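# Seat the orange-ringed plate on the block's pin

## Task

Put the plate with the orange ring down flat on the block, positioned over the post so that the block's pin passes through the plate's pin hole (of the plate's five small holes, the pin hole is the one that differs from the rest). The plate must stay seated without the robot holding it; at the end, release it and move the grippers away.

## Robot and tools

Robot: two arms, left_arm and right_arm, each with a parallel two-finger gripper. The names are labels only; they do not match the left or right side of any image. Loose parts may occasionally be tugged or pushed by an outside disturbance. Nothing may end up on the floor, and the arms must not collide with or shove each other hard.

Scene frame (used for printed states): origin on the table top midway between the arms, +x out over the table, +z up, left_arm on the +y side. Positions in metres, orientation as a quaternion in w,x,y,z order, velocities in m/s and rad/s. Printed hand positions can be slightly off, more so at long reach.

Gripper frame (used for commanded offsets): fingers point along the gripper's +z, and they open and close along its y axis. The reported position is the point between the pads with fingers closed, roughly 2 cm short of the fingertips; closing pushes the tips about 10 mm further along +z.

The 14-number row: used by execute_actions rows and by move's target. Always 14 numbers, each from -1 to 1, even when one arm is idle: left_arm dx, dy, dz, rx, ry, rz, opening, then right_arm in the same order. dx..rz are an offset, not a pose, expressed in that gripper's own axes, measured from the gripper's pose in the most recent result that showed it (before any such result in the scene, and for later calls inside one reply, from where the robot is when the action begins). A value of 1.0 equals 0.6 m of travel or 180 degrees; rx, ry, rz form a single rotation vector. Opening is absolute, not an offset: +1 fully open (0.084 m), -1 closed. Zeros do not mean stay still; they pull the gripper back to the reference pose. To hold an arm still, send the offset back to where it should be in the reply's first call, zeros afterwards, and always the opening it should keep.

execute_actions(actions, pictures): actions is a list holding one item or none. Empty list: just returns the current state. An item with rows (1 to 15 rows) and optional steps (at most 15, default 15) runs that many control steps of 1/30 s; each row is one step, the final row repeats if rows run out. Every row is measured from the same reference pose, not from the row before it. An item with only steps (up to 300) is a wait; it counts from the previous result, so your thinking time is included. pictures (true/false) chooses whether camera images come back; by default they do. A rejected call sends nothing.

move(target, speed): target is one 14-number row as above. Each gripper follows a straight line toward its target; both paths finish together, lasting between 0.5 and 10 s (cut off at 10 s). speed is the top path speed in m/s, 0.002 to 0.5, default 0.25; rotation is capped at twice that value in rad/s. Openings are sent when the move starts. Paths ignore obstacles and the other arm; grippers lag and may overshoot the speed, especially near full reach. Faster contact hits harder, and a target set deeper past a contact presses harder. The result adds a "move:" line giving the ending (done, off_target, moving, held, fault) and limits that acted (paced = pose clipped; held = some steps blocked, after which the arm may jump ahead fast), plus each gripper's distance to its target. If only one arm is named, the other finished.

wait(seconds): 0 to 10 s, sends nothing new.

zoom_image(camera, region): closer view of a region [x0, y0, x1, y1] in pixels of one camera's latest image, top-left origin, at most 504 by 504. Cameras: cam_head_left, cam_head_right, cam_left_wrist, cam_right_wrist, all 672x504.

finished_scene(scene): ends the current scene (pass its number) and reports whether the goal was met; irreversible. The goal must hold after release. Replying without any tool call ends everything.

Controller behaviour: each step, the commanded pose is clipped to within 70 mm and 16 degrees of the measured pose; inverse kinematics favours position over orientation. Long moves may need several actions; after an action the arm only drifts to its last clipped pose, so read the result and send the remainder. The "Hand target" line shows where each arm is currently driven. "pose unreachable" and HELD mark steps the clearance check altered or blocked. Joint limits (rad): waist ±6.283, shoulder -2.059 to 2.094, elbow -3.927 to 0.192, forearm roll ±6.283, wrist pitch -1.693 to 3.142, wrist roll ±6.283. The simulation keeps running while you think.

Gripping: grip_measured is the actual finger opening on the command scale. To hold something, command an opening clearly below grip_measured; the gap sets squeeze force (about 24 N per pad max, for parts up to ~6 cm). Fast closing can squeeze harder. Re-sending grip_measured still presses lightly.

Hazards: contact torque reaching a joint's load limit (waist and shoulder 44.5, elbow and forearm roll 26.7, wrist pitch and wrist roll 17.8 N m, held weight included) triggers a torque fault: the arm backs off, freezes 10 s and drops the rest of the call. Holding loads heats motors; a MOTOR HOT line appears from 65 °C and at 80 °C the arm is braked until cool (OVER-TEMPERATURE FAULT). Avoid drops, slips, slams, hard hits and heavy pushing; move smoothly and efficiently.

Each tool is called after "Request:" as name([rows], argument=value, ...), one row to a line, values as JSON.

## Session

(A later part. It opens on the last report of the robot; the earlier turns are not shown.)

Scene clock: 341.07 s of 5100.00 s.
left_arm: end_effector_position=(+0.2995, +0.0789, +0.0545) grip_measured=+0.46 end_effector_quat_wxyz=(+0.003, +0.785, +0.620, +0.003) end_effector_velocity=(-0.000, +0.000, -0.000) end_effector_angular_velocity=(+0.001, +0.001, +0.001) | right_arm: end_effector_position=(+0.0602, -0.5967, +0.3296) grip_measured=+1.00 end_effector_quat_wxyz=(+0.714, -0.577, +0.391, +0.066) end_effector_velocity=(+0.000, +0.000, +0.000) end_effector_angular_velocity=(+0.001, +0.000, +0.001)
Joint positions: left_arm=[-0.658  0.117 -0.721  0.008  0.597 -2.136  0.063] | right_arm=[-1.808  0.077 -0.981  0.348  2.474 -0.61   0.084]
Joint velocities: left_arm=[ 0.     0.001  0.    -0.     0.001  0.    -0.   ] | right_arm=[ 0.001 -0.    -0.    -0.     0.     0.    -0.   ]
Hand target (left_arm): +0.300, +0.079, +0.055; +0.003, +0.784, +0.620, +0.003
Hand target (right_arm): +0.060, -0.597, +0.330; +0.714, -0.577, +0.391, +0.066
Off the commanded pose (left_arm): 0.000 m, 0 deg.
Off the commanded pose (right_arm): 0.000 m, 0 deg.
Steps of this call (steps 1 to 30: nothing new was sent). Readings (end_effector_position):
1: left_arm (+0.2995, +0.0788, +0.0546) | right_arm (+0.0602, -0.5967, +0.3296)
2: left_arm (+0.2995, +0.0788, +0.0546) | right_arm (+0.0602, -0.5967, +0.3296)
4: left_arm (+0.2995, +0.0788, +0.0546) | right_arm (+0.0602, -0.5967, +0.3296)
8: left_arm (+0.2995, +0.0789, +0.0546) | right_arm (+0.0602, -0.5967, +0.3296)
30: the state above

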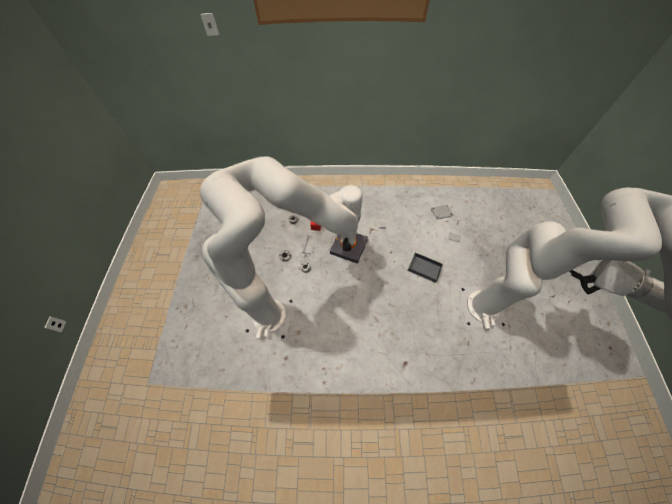

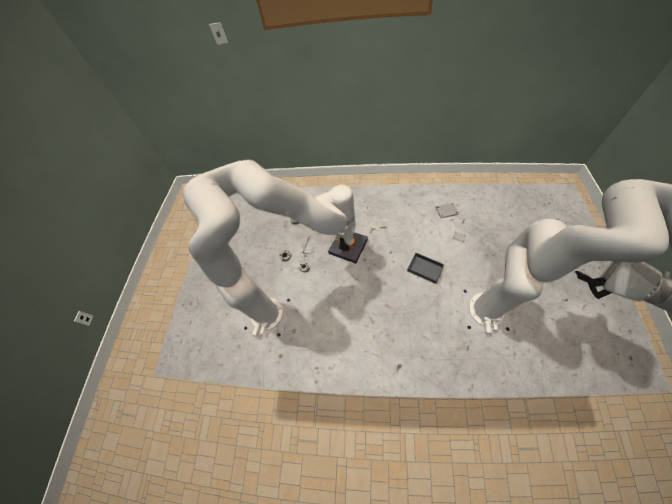

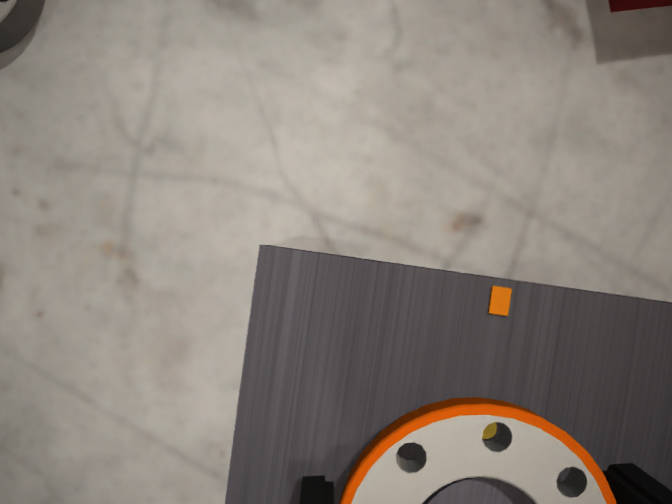

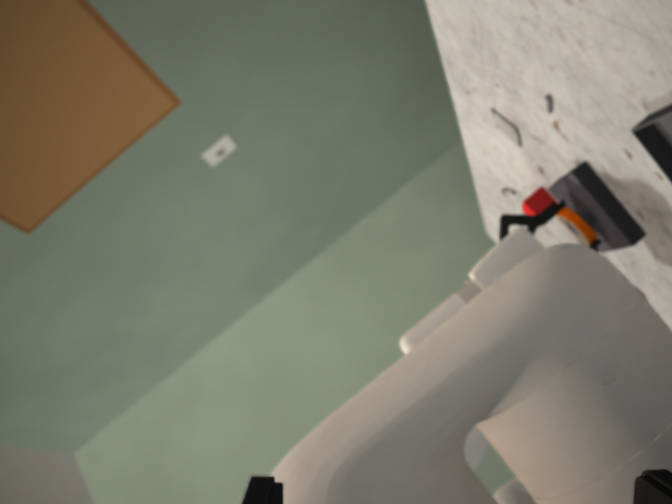

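Request:
move(target=[0,0,-0.014,0,0,0,-0.6,0,0,0,0,0,0,1], speed=0.02)

Request:
move(target=[-0.011,0,0,0,0,0,-0.6,0,0,0,0,0,0,1], speed=0.02)

Scene clock: 356.70 s of 5100.00 s.
left_arm: end_effector_position=(+0.2993, +0.0791, +0.0625) grip_measured=+0.46 end_effector_quat_wxyz=(+0.003, +0.785, +0.620, +0.003) end_effector_velocity=(+0.001, -0.001, +0.002) end_effector_angular_velocity=(-0.004, -0.002, +0.001) | right_arm: end_effector_position=(+0.0602, -0.5967, +0.3296) grip_measured=+1.00 end_effector_quat_wxyz=(+0.714, -0.577, +0.391, +0.066) end_effector_velocity=(-0.000, +0.000, +0.000) end_effector_angular_velocity=(+0.001, +0.001, +0.000)
Joint positions: left_arm=[-0.658  0.096 -0.724  0.008  0.622 -2.136  0.063] | right_arm=[-1.808  0.077 -0.981  0.348  2.474 -0.61   0.084]
Joint velocities: left_arm=[ 0.    -0.004 -0.003 -0.002  0.002  0.001 -0.   ] | right_arm=[-0.001  0.    -0.001 -0.001  0.001  0.001  0.   ]
Hand target (left_arm): +0.299, +0.079, +0.063; +0.003, +0.785, +0.620, +0.003
Hand target (right_arm): +0.060, -0.597, +0.330; +0.714, -0.577, +0.391, +0.066
Off the commanded pose (left_arm): 0.000 m, 0 deg.
Off the commanded pose (right_arm): 0.000 m, 0 deg.
After step 90, 11.87 s passed at rest.
move: done

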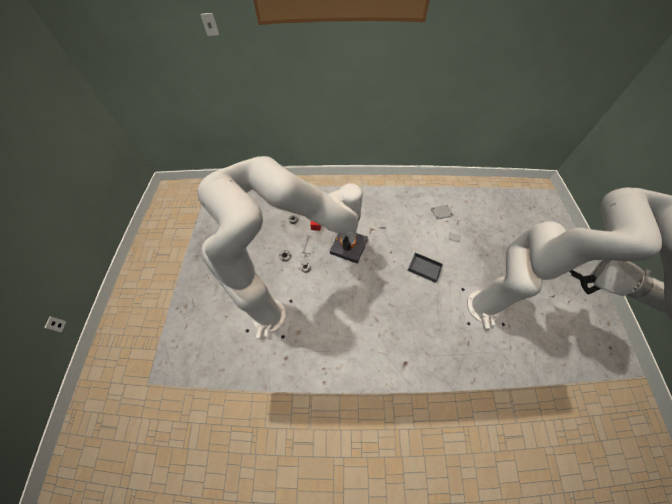

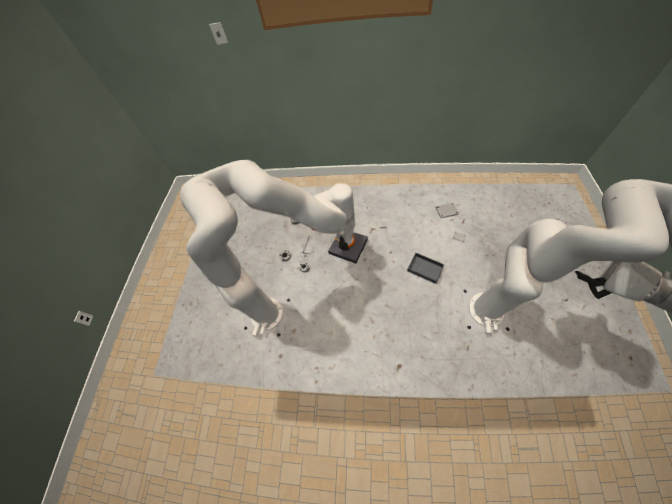

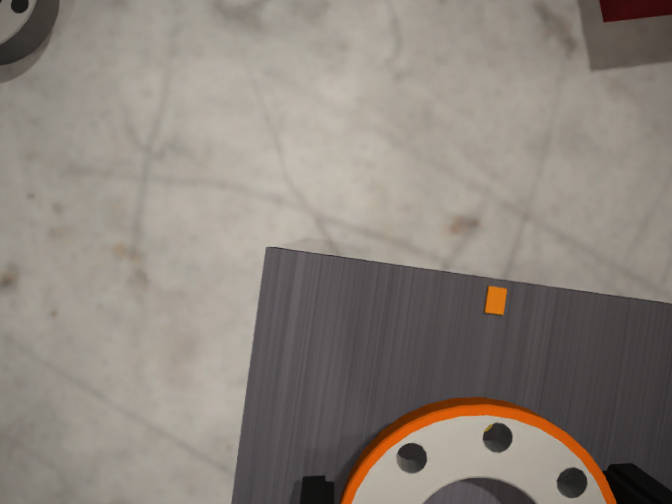

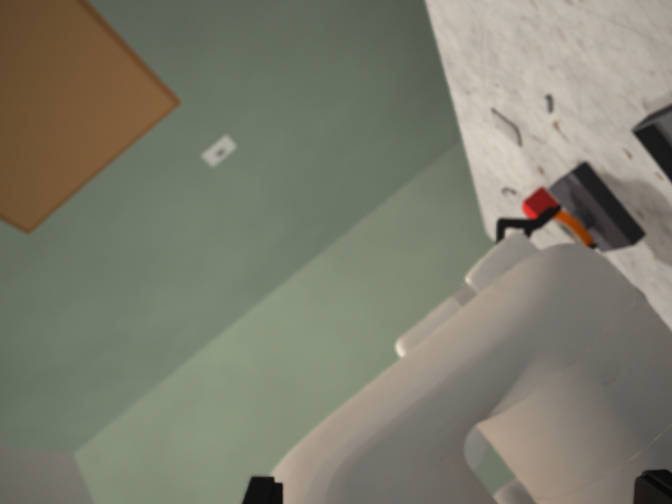

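Scene clock: 357.40 s of 5100.00 s.
left_arm: end_effector_position=(+0.2978, +0.0728, +0.0625) grip_measured=+0.46 end_effector_quat_wxyz=(+0.003, +0.785, +0.620, +0.003) end_effector_velocity=(-0.001, -0.001, -0.001) end_effector_angular_velocity=(+0.001, +0.002, +0.001) | right_arm: end_effector_position=(+0.0602, -0.5967, +0.3296) grip_measured=+1.00 end_effector_quat_wxyz=(+0.714, -0.577, +0.391, +0.066) end_effector_velocity=(+0.000, +0.000, +0.000) end_effector_angular_velocity=(+0.002, -0.001, +0.001)
Joint positions: left_arm=[-0.671  0.106 -0.737  0.008  0.625 -2.149  0.063] | right_arm=[-1.808  0.077 -0.981  0.348  2.474 -0.61   0.084]
Joint velocities: left_arm=[-0.003  0.003 -0.001 -0.001  0.001 -0.003  0.   ] | right_arm=[ 0.001  0.     0.001  0.     0.001 -0.    -0.   ]
Hand target (left_arm): +0.298, +0.073, +0.063; +0.003, +0.785, +0.620, +0.003
Hand target (right_arm): +0.060, -0.597, +0.330; +0.714, -0.577, +0.391, +0.066
Off the commanded pose (left_arm): 0.000 m, 0 deg.
Off the commanded pose (right_arm): 0.000 m, 0 deg.
move: done

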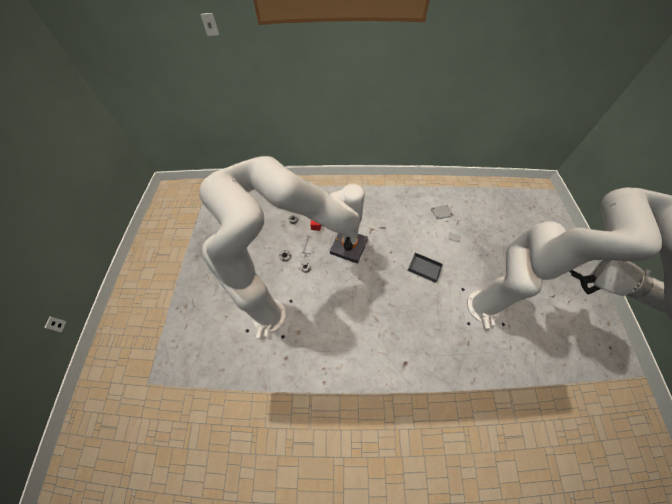

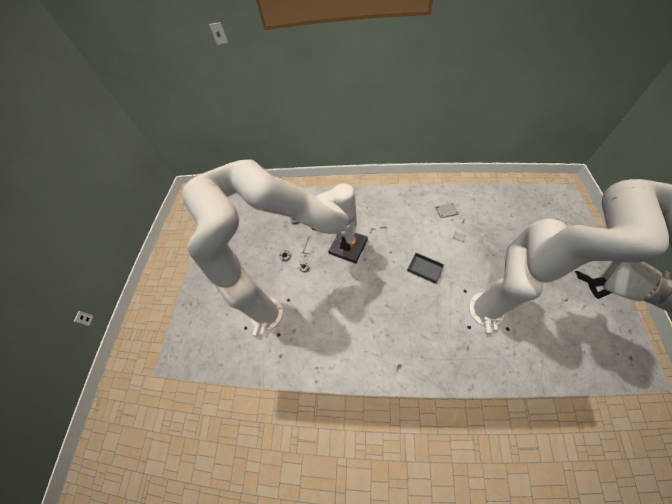

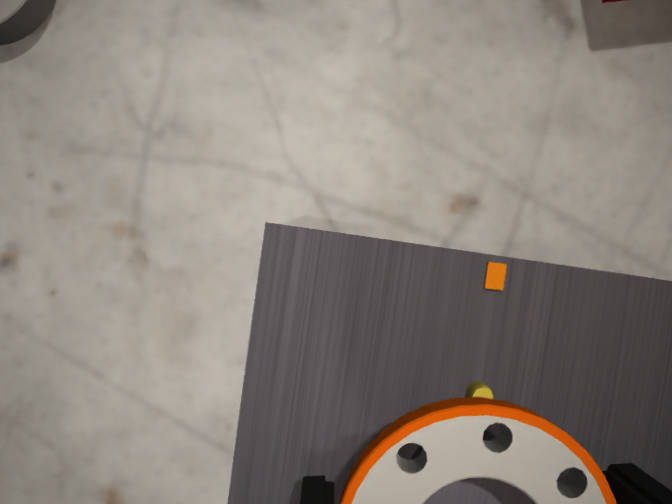

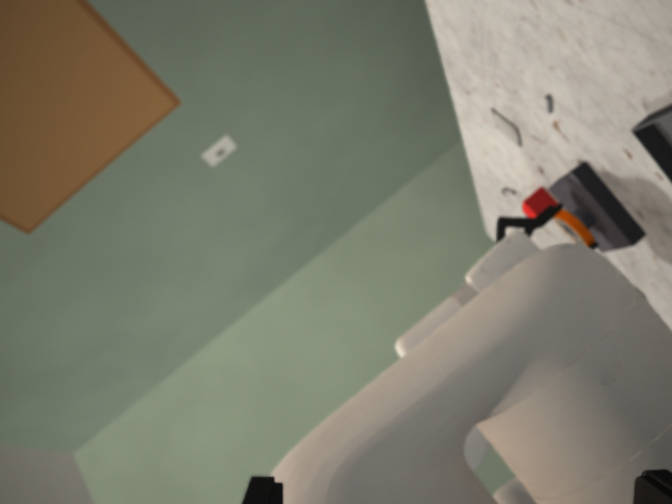

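Now press down to ~0.058 to re-level.

Request:
move(target=[0,0,0.0075,0,0,0,-0.6,0,0,0,0,0,0,1], speed=0.008)

Request:
wait(seconds=0.7)

Scene clock: 359.53 s of 5100.00 s.
left_arm: end_effector_position=(+0.2978, +0.0728, +0.0582) grip_measured=+0.46 end_effector_quat_wxyz=(+0.003, +0.785, +0.620, +0.003) end_effector_velocity=(-0.000, -0.000, -0.001) end_effector_angular_velocity=(-0.001, -0.000, -0.001) | right_arm: end_effector_position=(+0.0602, -0.5967, +0.3296) grip_measured=+1.00 end_effector_quat_wxyz=(+0.714, -0.577, +0.391, +0.066) end_effector_velocity=(+0.000, +0.000, -0.000) end_effector_angular_velocity=(+0.001, -0.000, +0.000)
Joint positions: left_arm=[-0.671  0.117 -0.735  0.008  0.612 -2.149  0.063] | right_arm=[-1.808  0.077 -0.981  0.348  2.474 -0.61   0.084]
Joint velocities: left_arm=[-0.001  0.002  0.001 -0.    -0.003 -0.     0.   ] | right_arm=[ 0.     0.     0.001 -0.     0.    -0.     0.   ]
Hand target (left_arm): +0.298, +0.073, +0.058; +0.003, +0.785, +0.620, +0.003
Hand target (right_arm): +0.060, -0.597, +0.330; +0.714, -0.577, +0.391, +0.066
Off the commanded pose (left_arm): 0.000 m, 0 deg.
Off the commanded pose (right_arm): 0.000 m, 0 deg.
move: done

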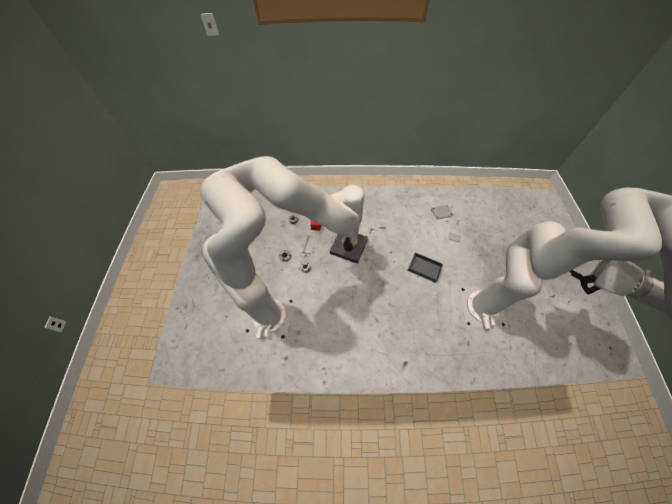

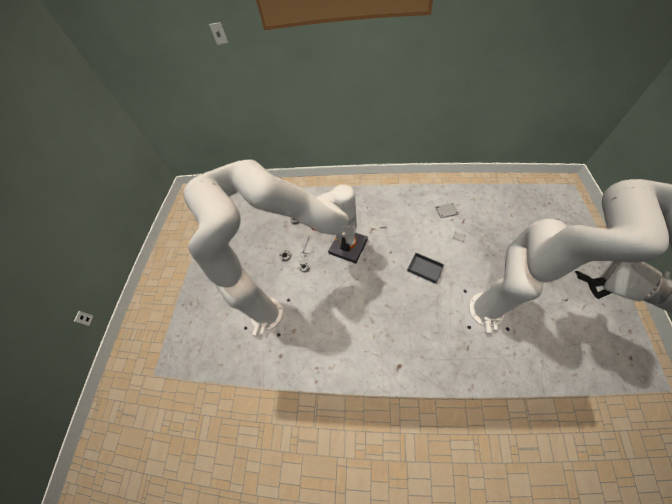

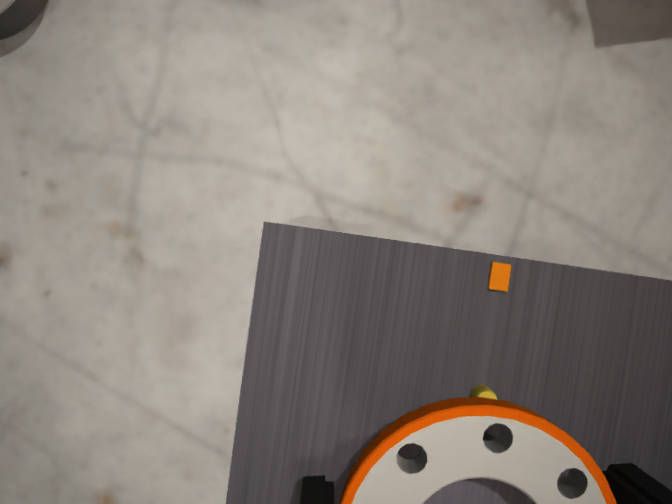

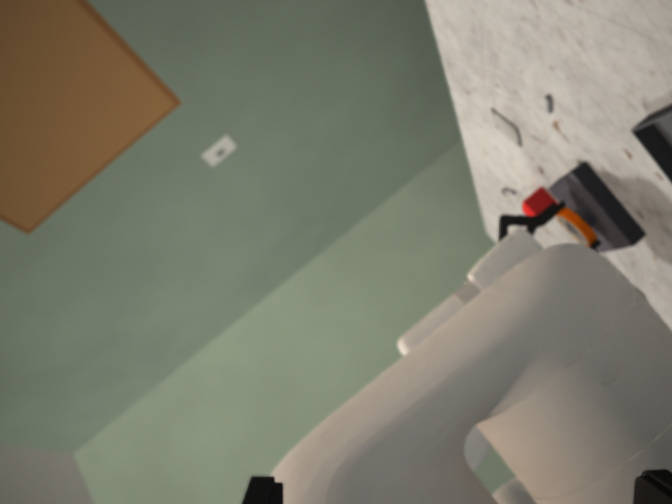

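Scene clock: 360.23 s of 5100.00 s.
left_arm: end_effector_position=(+0.2978, +0.0728, +0.0581) grip_measured=+0.46 end_effector_quat_wxyz=(+0.003, +0.785, +0.620, +0.003) end_effector_velocity=(+0.001, -0.000, +0.000) end_effector_angular_velocity=(-0.001, -0.001, +0.000) | right_arm: end_effector_position=(+0.0602, -0.5967, +0.3296) grip_measured=+1.00 end_effector_quat_wxyz=(+0.714, -0.577, +0.391, +0.066) end_effector_velocity=(-0.000, +0.000, -0.000) end_effector_angular_velocity=(-0.000, +0.000, -0.000)
Joint positions: left_arm=[-0.671  0.117 -0.735  0.008  0.612 -2.149  0.063] | right_arm=[-1.808  0.077 -0.981  0.348  2.474 -0.61   0.084]
Joint velocities: left_arm=[ 0.001 -0.001 -0.     0.    -0.001  0.     0.   ] | right_arm=[-0.     0.     0.    -0.001 -0.    -0.001  0.   ]
Hand target (left_arm): +0.298, +0.073, +0.058; +0.003, +0.785, +0.620, +0.003
Hand target (right_arm): +0.060, -0.597, +0.330; +0.714, -0.577, +0.391, +0.066
Off the commanded pose (left_arm): 0.000 m, 0 deg.
Off the commanded pose (right_arm): 0.000 m, 0 deg.
Steps of this call (steps 1 to 21: nothing new was sent). Readings (end_effector_position):
1: left_arm (+0.2978, +0.0728, +0.0582) | right_arm (+0.0602, -0.5967, +0.3296)
2: left_arm (+0.2978, +0.0728, +0.0582) | right_arm (+0.0602, -0.5967, +0.3296)
4: left_arm (+0.2978, +0.0728, +0.0581) | right_arm (+0.0602, -0.5967, +0.3296)
8: left_arm (+0.2978, +0.0728, +0.0581) | right_arm (+0.0602, -0.5967, +0.3296)
21: the state above

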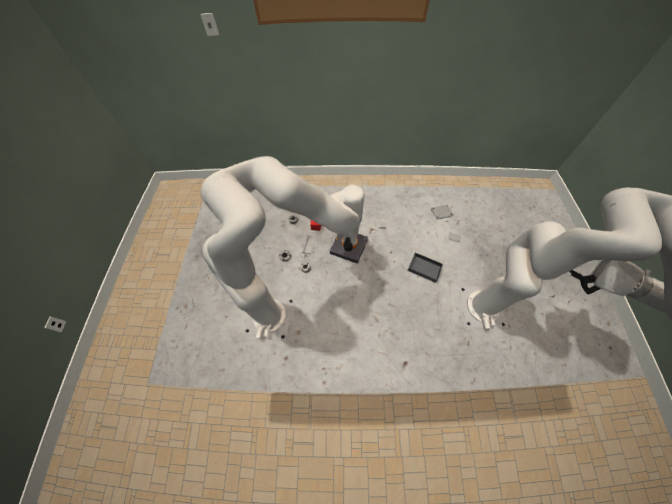

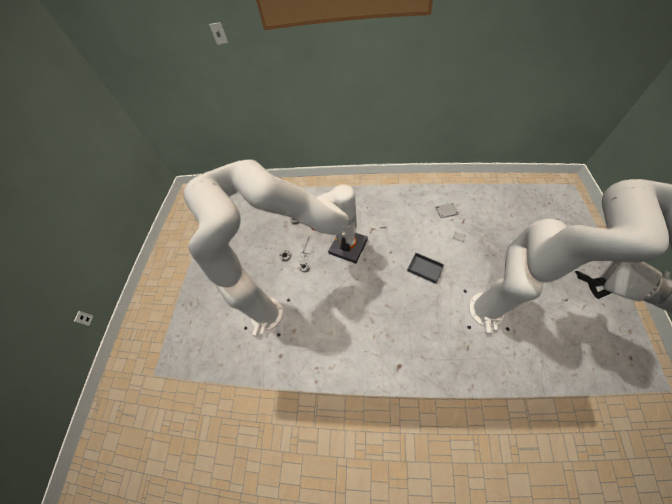

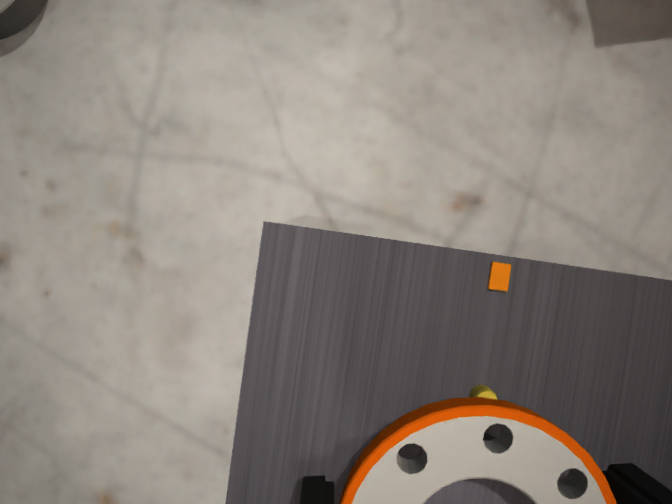

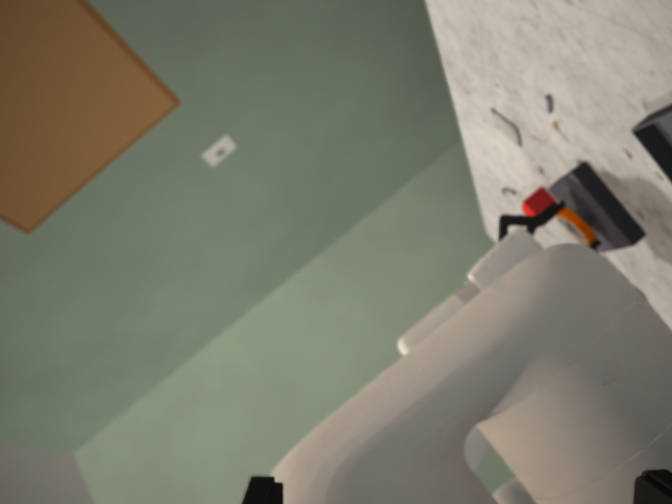

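Request:
move(target=[0,0,0.0038,0,0,0,-0.6,0,0,0,0,0,0,1], speed=0.005)

Request:
wait(seconds=0.7)

Scene clock: 366.67 s of 5100.00 s.
left_arm: end_effector_position=(+0.2981, +0.0725, +0.0562) grip_measured=+0.46 end_effector_quat_wxyz=(+0.003, +0.785, +0.620, +0.003) end_effector_velocity=(+0.003, +0.002, -0.002) end_effector_angular_velocity=(-0.001, -0.001, +0.008) | right_arm: end_effector_position=(+0.0602, -0.5967, +0.3296) grip_measured=+1.00 end_effector_quat_wxyz=(+0.714, -0.577, +0.391, +0.066) end_effector_velocity=(+0.000, -0.000, -0.000) end_effector_angular_velocity=(-0.000, -0.002, -0.002)
Joint positions: left_arm=[-0.671  0.123 -0.735  0.008  0.605 -2.149  0.063] | right_arm=[-1.808  0.077 -0.981  0.348  2.474 -0.61   0.084]
Joint velocities: left_arm=[ 0.009  0.006  0.     0.001 -0.008  0.001  0.   ] | right_arm=[-0.001 -0.     0.001  0.002 -0.    -0.    -0.   ]
Hand target (left_arm): +0.298, +0.073, +0.056; +0.003, +0.785, +0.620, +0.003
Hand target (right_arm): +0.060, -0.597, +0.330; +0.714, -0.577, +0.391, +0.066
Off the commanded pose (left_arm): 0.001 m, 0 deg.
Off the commanded pose (right_arm): 0.000 m, 0 deg.
After step 90, 2.73 s passed at rest.
move: done

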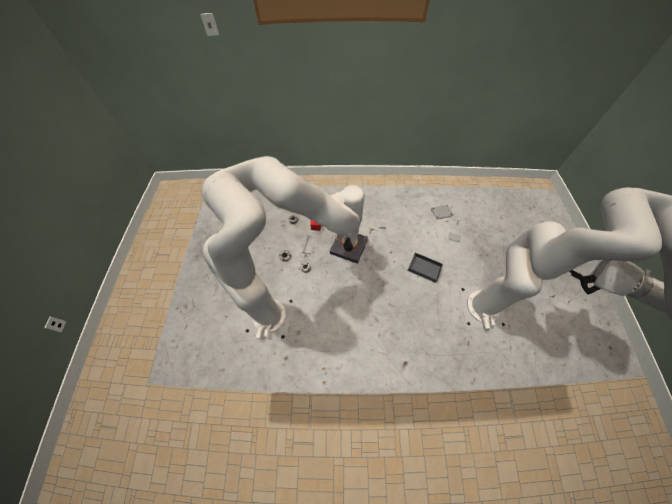

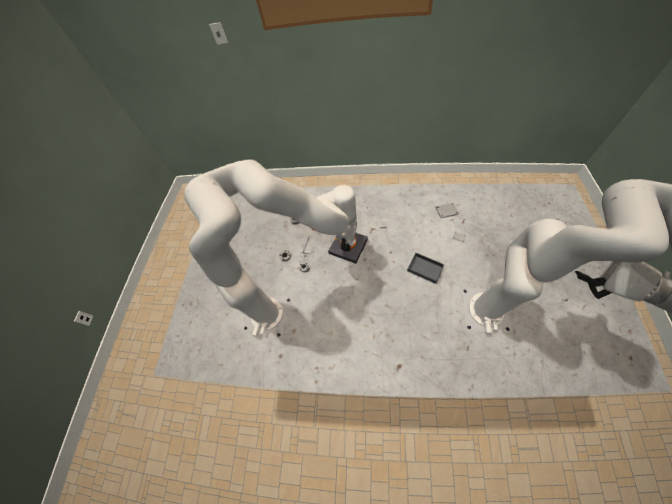

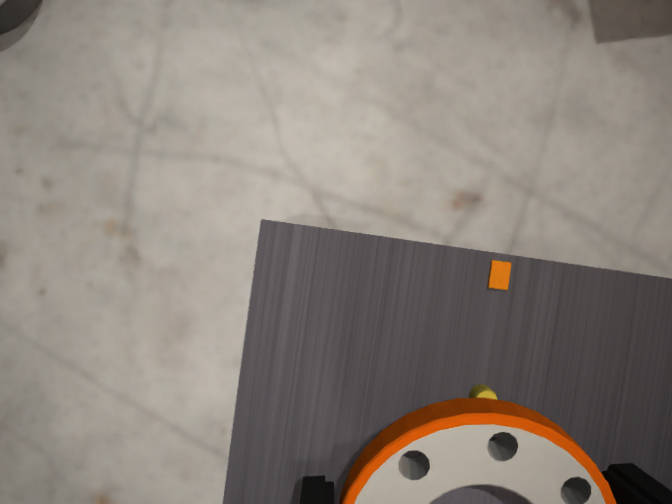

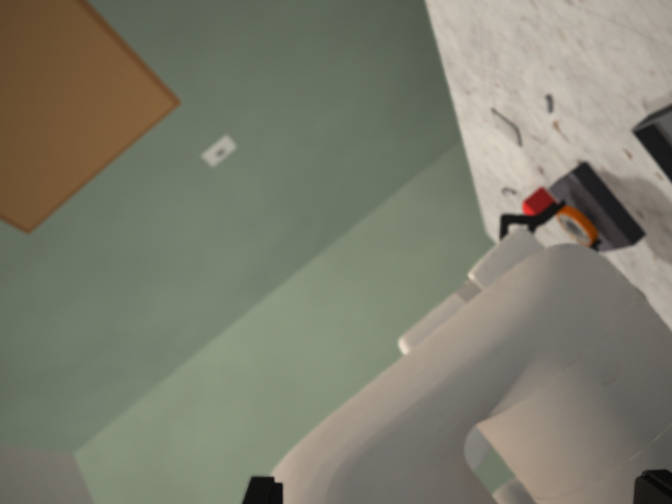

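Scene clock: 367.37 s of 5100.00 s.
left_arm: end_effector_position=(+0.2980, +0.0726, +0.0560) grip_measured=+0.46 end_effector_quat_wxyz=(+0.003, +0.785, +0.620, +0.003) end_effector_velocity=(+0.000, +0.001, +0.000) end_effector_angular_velocity=(-0.001, +0.000, +0.002) | right_arm: end_effector_position=(+0.0602, -0.5967, +0.3296) grip_measured=+1.00 end_effector_quat_wxyz=(+0.714, -0.577, +0.391, +0.066) end_effector_velocity=(-0.000, -0.000, -0.000) end_effector_angular_velocity=(-0.001, +0.001, -0.002)
Joint positions: left_arm=[-0.671  0.123 -0.735  0.008  0.605 -2.149  0.063] | right_arm=[-1.808  0.077 -0.981  0.348  2.474 -0.61   0.084]
Joint velocities: left_arm=[ 0.002 -0.001  0.001 -0.001 -0.     0.001  0.   ] | right_arm=[-0.001 -0.    -0.     0.    -0.001  0.     0.   ]
Hand target (left_arm): +0.298, +0.073, +0.056; +0.003, +0.785, +0.620, +0.003
Hand target (right_arm): +0.060, -0.597, +0.330; +0.714, -0.577, +0.391, +0.066
Off the commanded pose (left_arm): 0.000 m, 0 deg.
Off the commanded pose (right_arm): 0.000 m, 0 deg.
Steps of this call (steps 1 to 21: nothing new was sent). Readings (end_effector_position):
1: left_arm (+0.2981, +0.0725, +0.0562) | right_arm (+0.0602, -0.5967, +0.3296)
2: left_arm (+0.2981, +0.0725, +0.0561) | right_arm (+0.0602, -0.5967, +0.3296)
4: left_arm (+0.2981, +0.0725, +0.0561) | right_arm (+0.0602, -0.5967, +0.3296)
8: left_arm (+0.2981, +0.0725, +0.0561) | right_arm (+0.0602, -0.5967, +0.3296)
21: the state above

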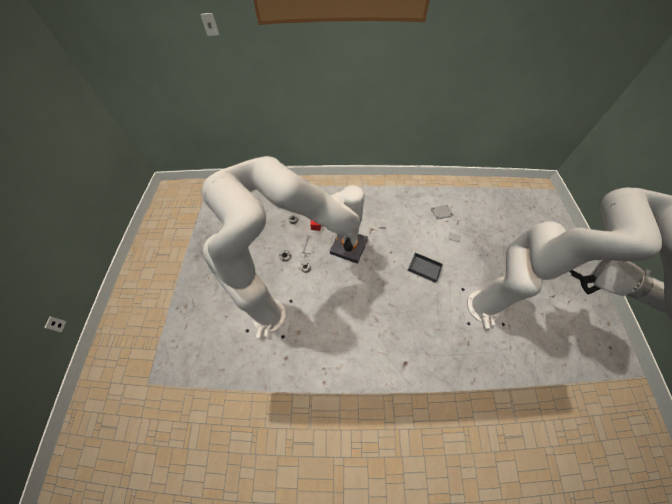

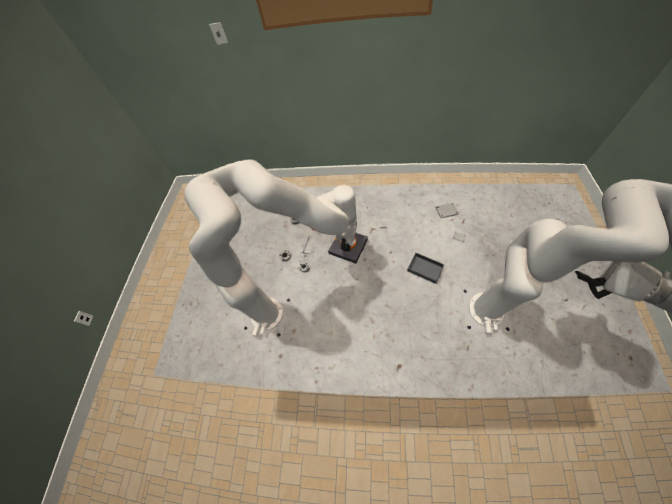

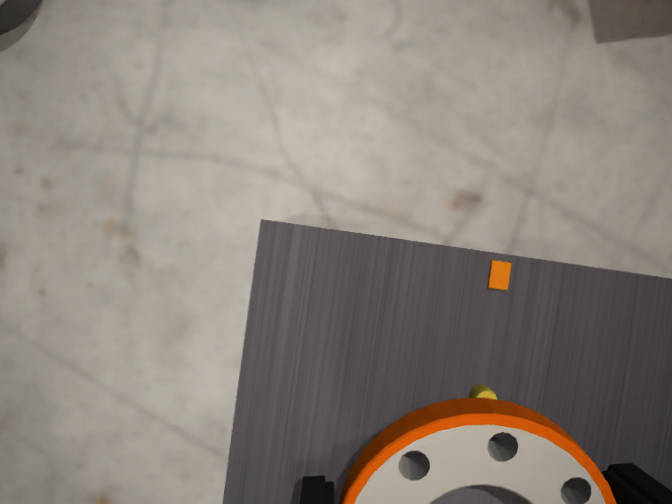

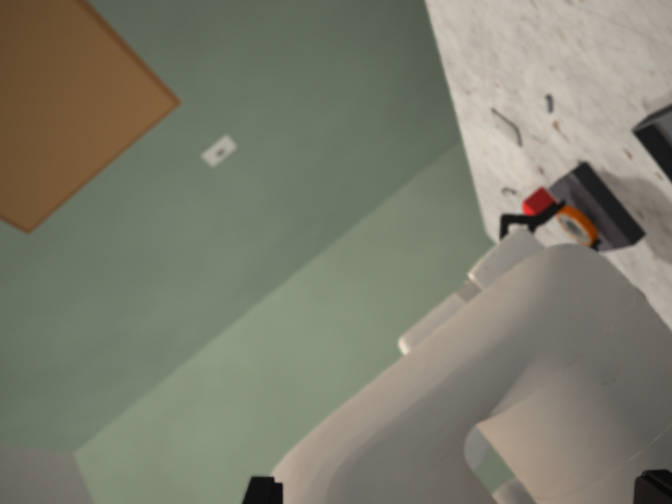

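Request:
move(target=[0,0,-0.012,0,0,0,-0.6,0,0,0,0,0,0,1], speed=0.03)

Request:
move(target=[-0.165,0,0,0,0,0,-0.6,0,0,0,0,0,0,1], speed=0.12)

Request:
move(target=[0,0,0.07,0,0,0,-0.6,0,0,0,0,0,0,1], speed=0.04)

Scene clock: 373.93 s of 5100.00 s.
left_arm: end_effector_position=(+0.2980, +0.0726, +0.0631) grip_measured=+0.46 end_effector_quat_wxyz=(+0.003, +0.785, +0.620, +0.003) end_effector_velocity=(-0.001, +0.001, +0.000) end_effector_angular_velocity=(+0.003, +0.003, -0.000) | right_arm: end_effector_position=(+0.0602, -0.5967, +0.3296) grip_measured=+1.00 end_effector_quat_wxyz=(+0.714, -0.577, +0.391, +0.066) end_effector_velocity=(-0.000, +0.000, -0.000) end_effector_angular_velocity=(-0.001, +0.001, +0.000)
Joint positions: left_arm=[-0.671  0.105 -0.738  0.008  0.626 -2.149  0.063] | right_arm=[-1.808  0.077 -0.981  0.348  2.474 -0.61   0.084]
Joint velocities: left_arm=[ 0.    -0.003  0.002  0.     0.005  0.    -0.   ] | right_arm=[-0.001  0.     0.    -0.002 -0.001 -0.001 -0.   ]
Hand target (left_arm): +0.298, +0.073, +0.063; +0.003, +0.785, +0.620, +0.003
Hand target (right_arm): +0.060, -0.597, +0.330; +0.714, -0.577, +0.391, +0.066
Off the commanded pose (left_arm): 0.000 m, 0 deg.
Off the commanded pose (right_arm): 0.000 m, 0 deg.
After step 90, 2.87 s passed at rest.
move: done

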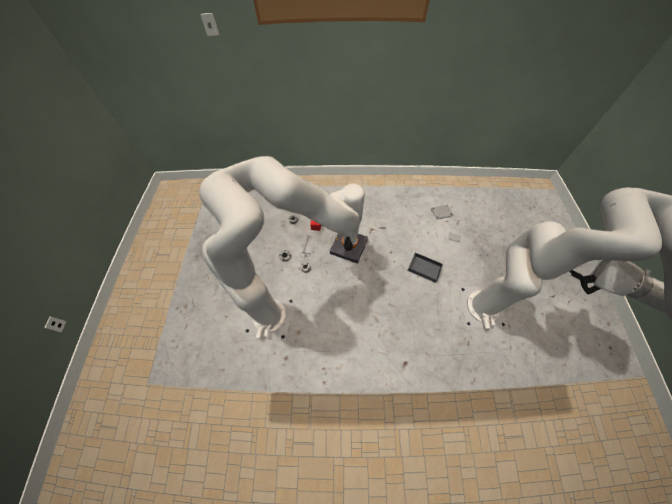

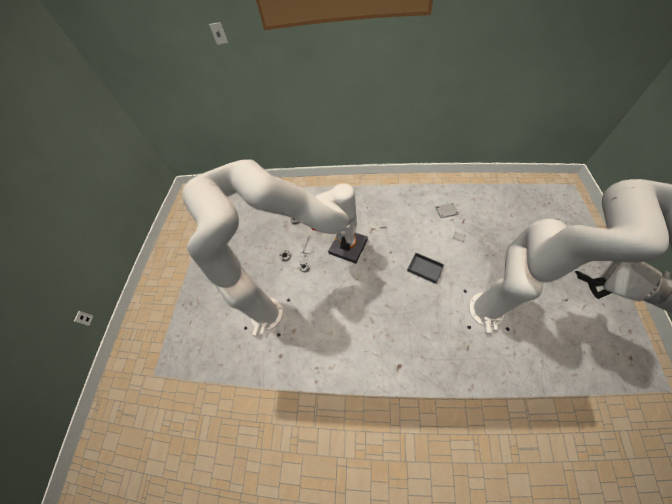

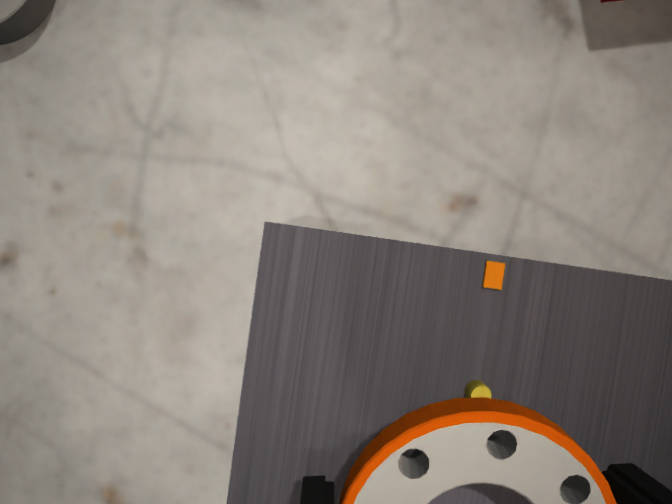

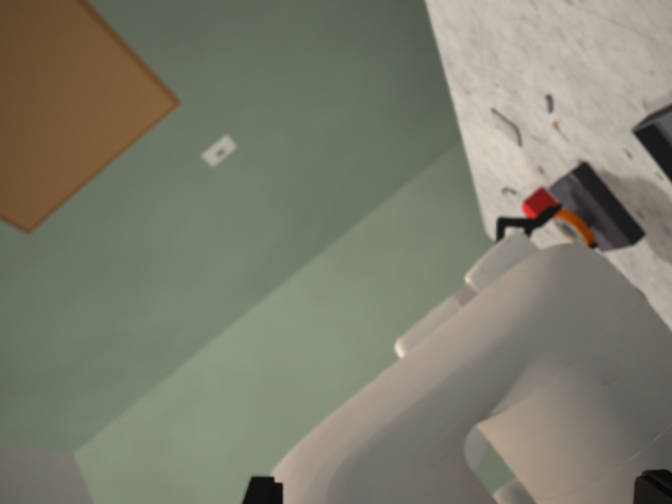

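Scene clock: 375.17 s of 5100.00 s.
left_arm: end_effector_position=(+0.2755, -0.0233, +0.0631) grip_measured=+0.46 end_effector_quat_wxyz=(+0.003, +0.784, +0.620, +0.003) end_effector_velocity=(-0.001, -0.003, +0.000) end_effector_angular_velocity=(+0.001, -0.001, -0.002) | right_arm: end_effector_position=(+0.0602, -0.5967, +0.3296) grip_measured=+1.00 end_effector_quat_wxyz=(+0.714, -0.577, +0.391, +0.066) end_effector_velocity=(+0.000, -0.000, +0.000) end_effector_angular_velocity=(+0.000, -0.000, +0.000)
Joint positions: left_arm=[-0.843  0.276 -0.976  0.009  0.694 -2.321  0.063] | right_arm=[-1.808  0.077 -0.981  0.348  2.474 -0.61   0.084]
Joint velocities: left_arm=[-0.006  0.006 -0.01   0.002  0.003 -0.005 -0.   ] | right_arm=[ 0.001  0.    -0.     0.001  0.     0.001 -0.   ]
Hand target (left_arm): +0.275, -0.024, +0.063; +0.003, +0.785, +0.620, +0.003
Hand target (right_arm): +0.060, -0.597, +0.330; +0.714, -0.577, +0.391, +0.066
Off the commanded pose (left_arm): 0.001 m, 0 deg.
Off the commanded pose (right_arm): 0.000 m, 0 deg.
move: done

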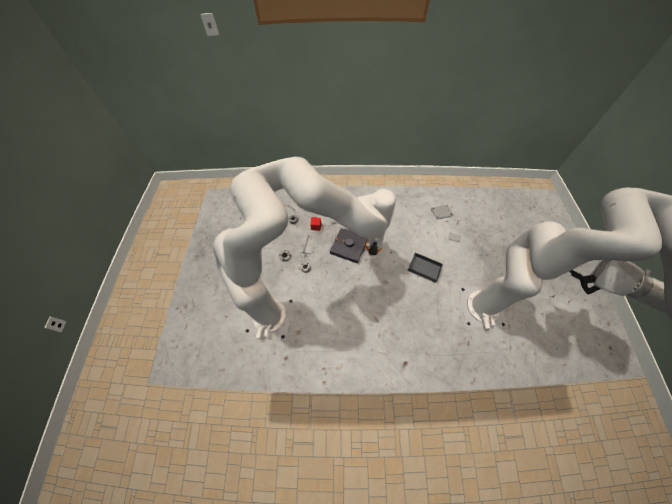

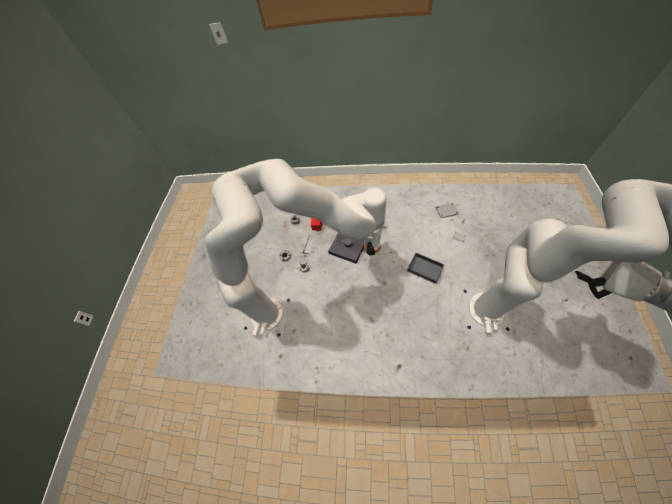

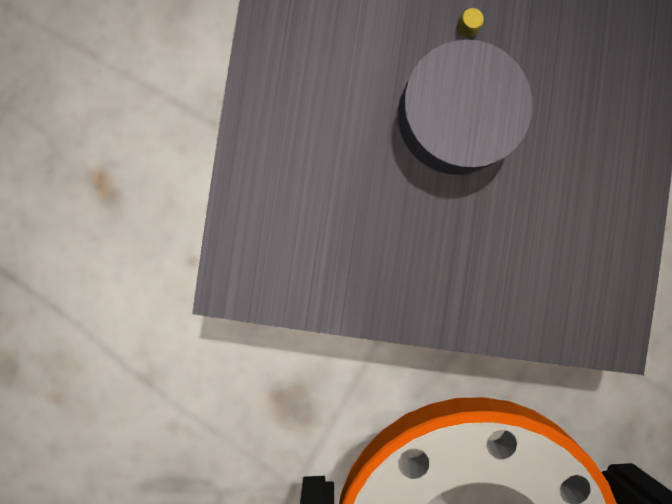

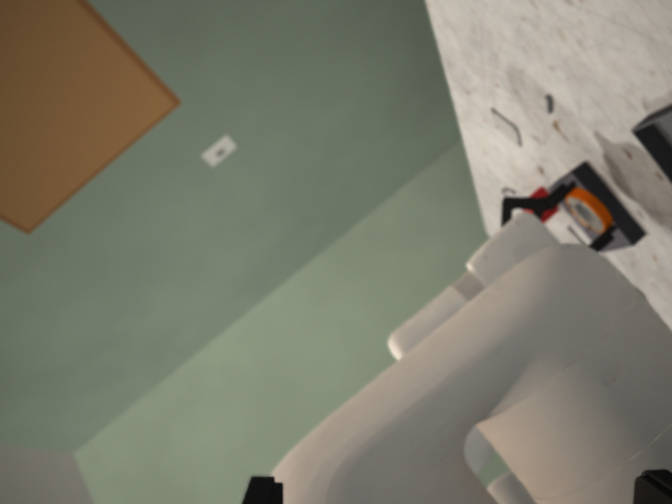

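Scene clock: 376.50 s of 5100.00 s.
left_arm: end_effector_position=(+0.2760, -0.0235, +0.0214) grip_measured=+0.46 end_effector_quat_wxyz=(+0.003, +0.784, +0.620, +0.003) end_effector_velocity=(+0.001, -0.002, -0.000) end_effector_angular_velocity=(-0.004, -0.002, -0.000) | right_arm: end_effector_position=(+0.0602, -0.5967, +0.3296) grip_measured=+1.00 end_effector_quat_wxyz=(+0.714, -0.577, +0.391, +0.066) end_effector_velocity=(-0.000, +0.000, -0.000) end_effector_angular_velocity=(-0.000, +0.001, +0.001)
Joint positions: left_arm=[-0.842  0.371 -0.966  0.011  0.589 -2.322  0.063] | right_arm=[-1.808  0.077 -0.981  0.348  2.474 -0.61   0.084]
Joint velocities: left_arm=[-0.001  0.003 -0.002 -0.001 -0.006  0.     0.   ] | right_arm=[ 0.     0.     0.    -0.001 -0.001 -0.     0.   ]
Hand target (left_arm): +0.276, -0.023, +0.021; +0.003, +0.784, +0.620, +0.003
Hand target (right_arm): +0.060, -0.597, +0.330; +0.714, -0.577, +0.391, +0.066
Off the commanded pose (left_arm): 0.000 m, 0 deg.
Off the commanded pose (right_arm): 0.000 m, 0 deg.
move: done

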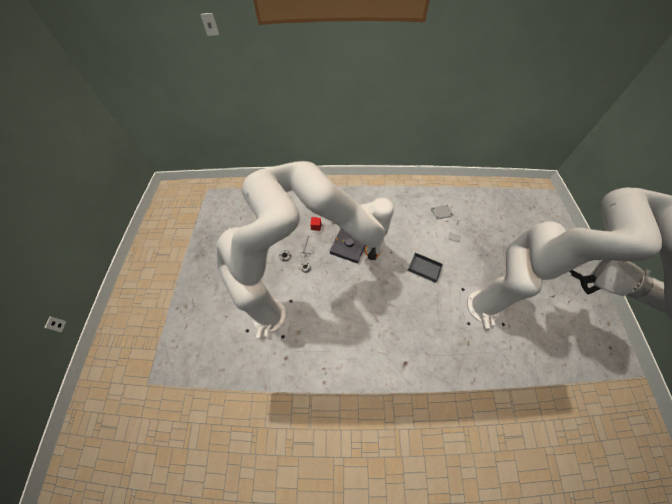

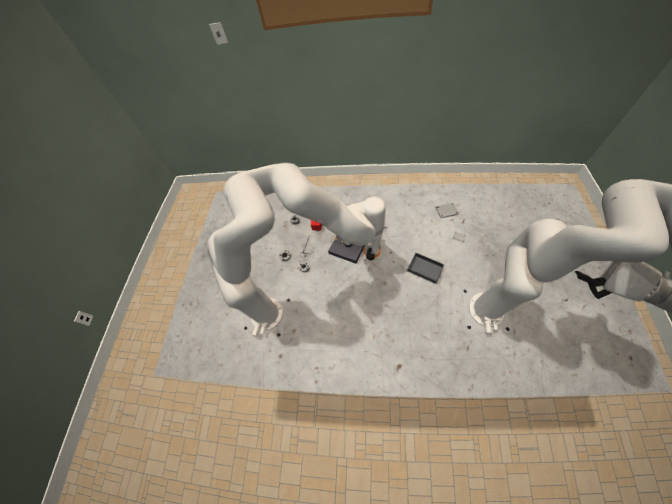

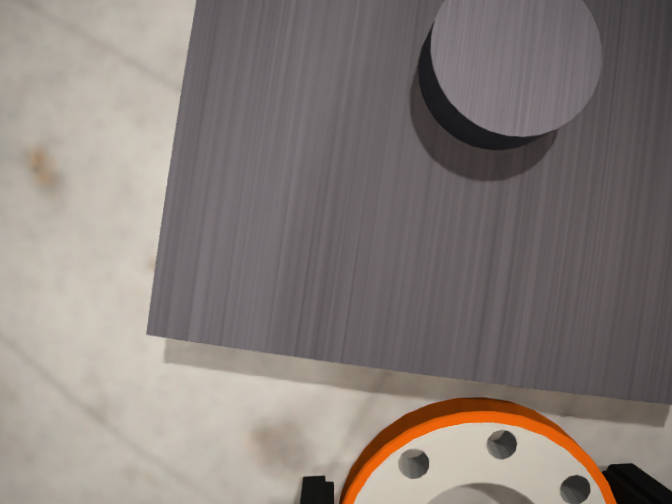

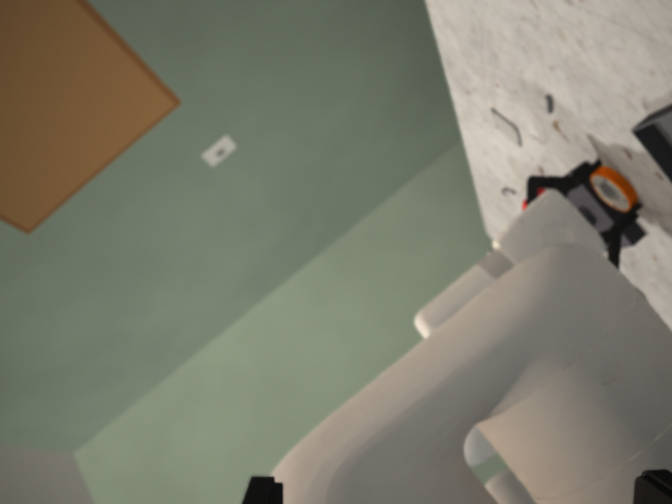

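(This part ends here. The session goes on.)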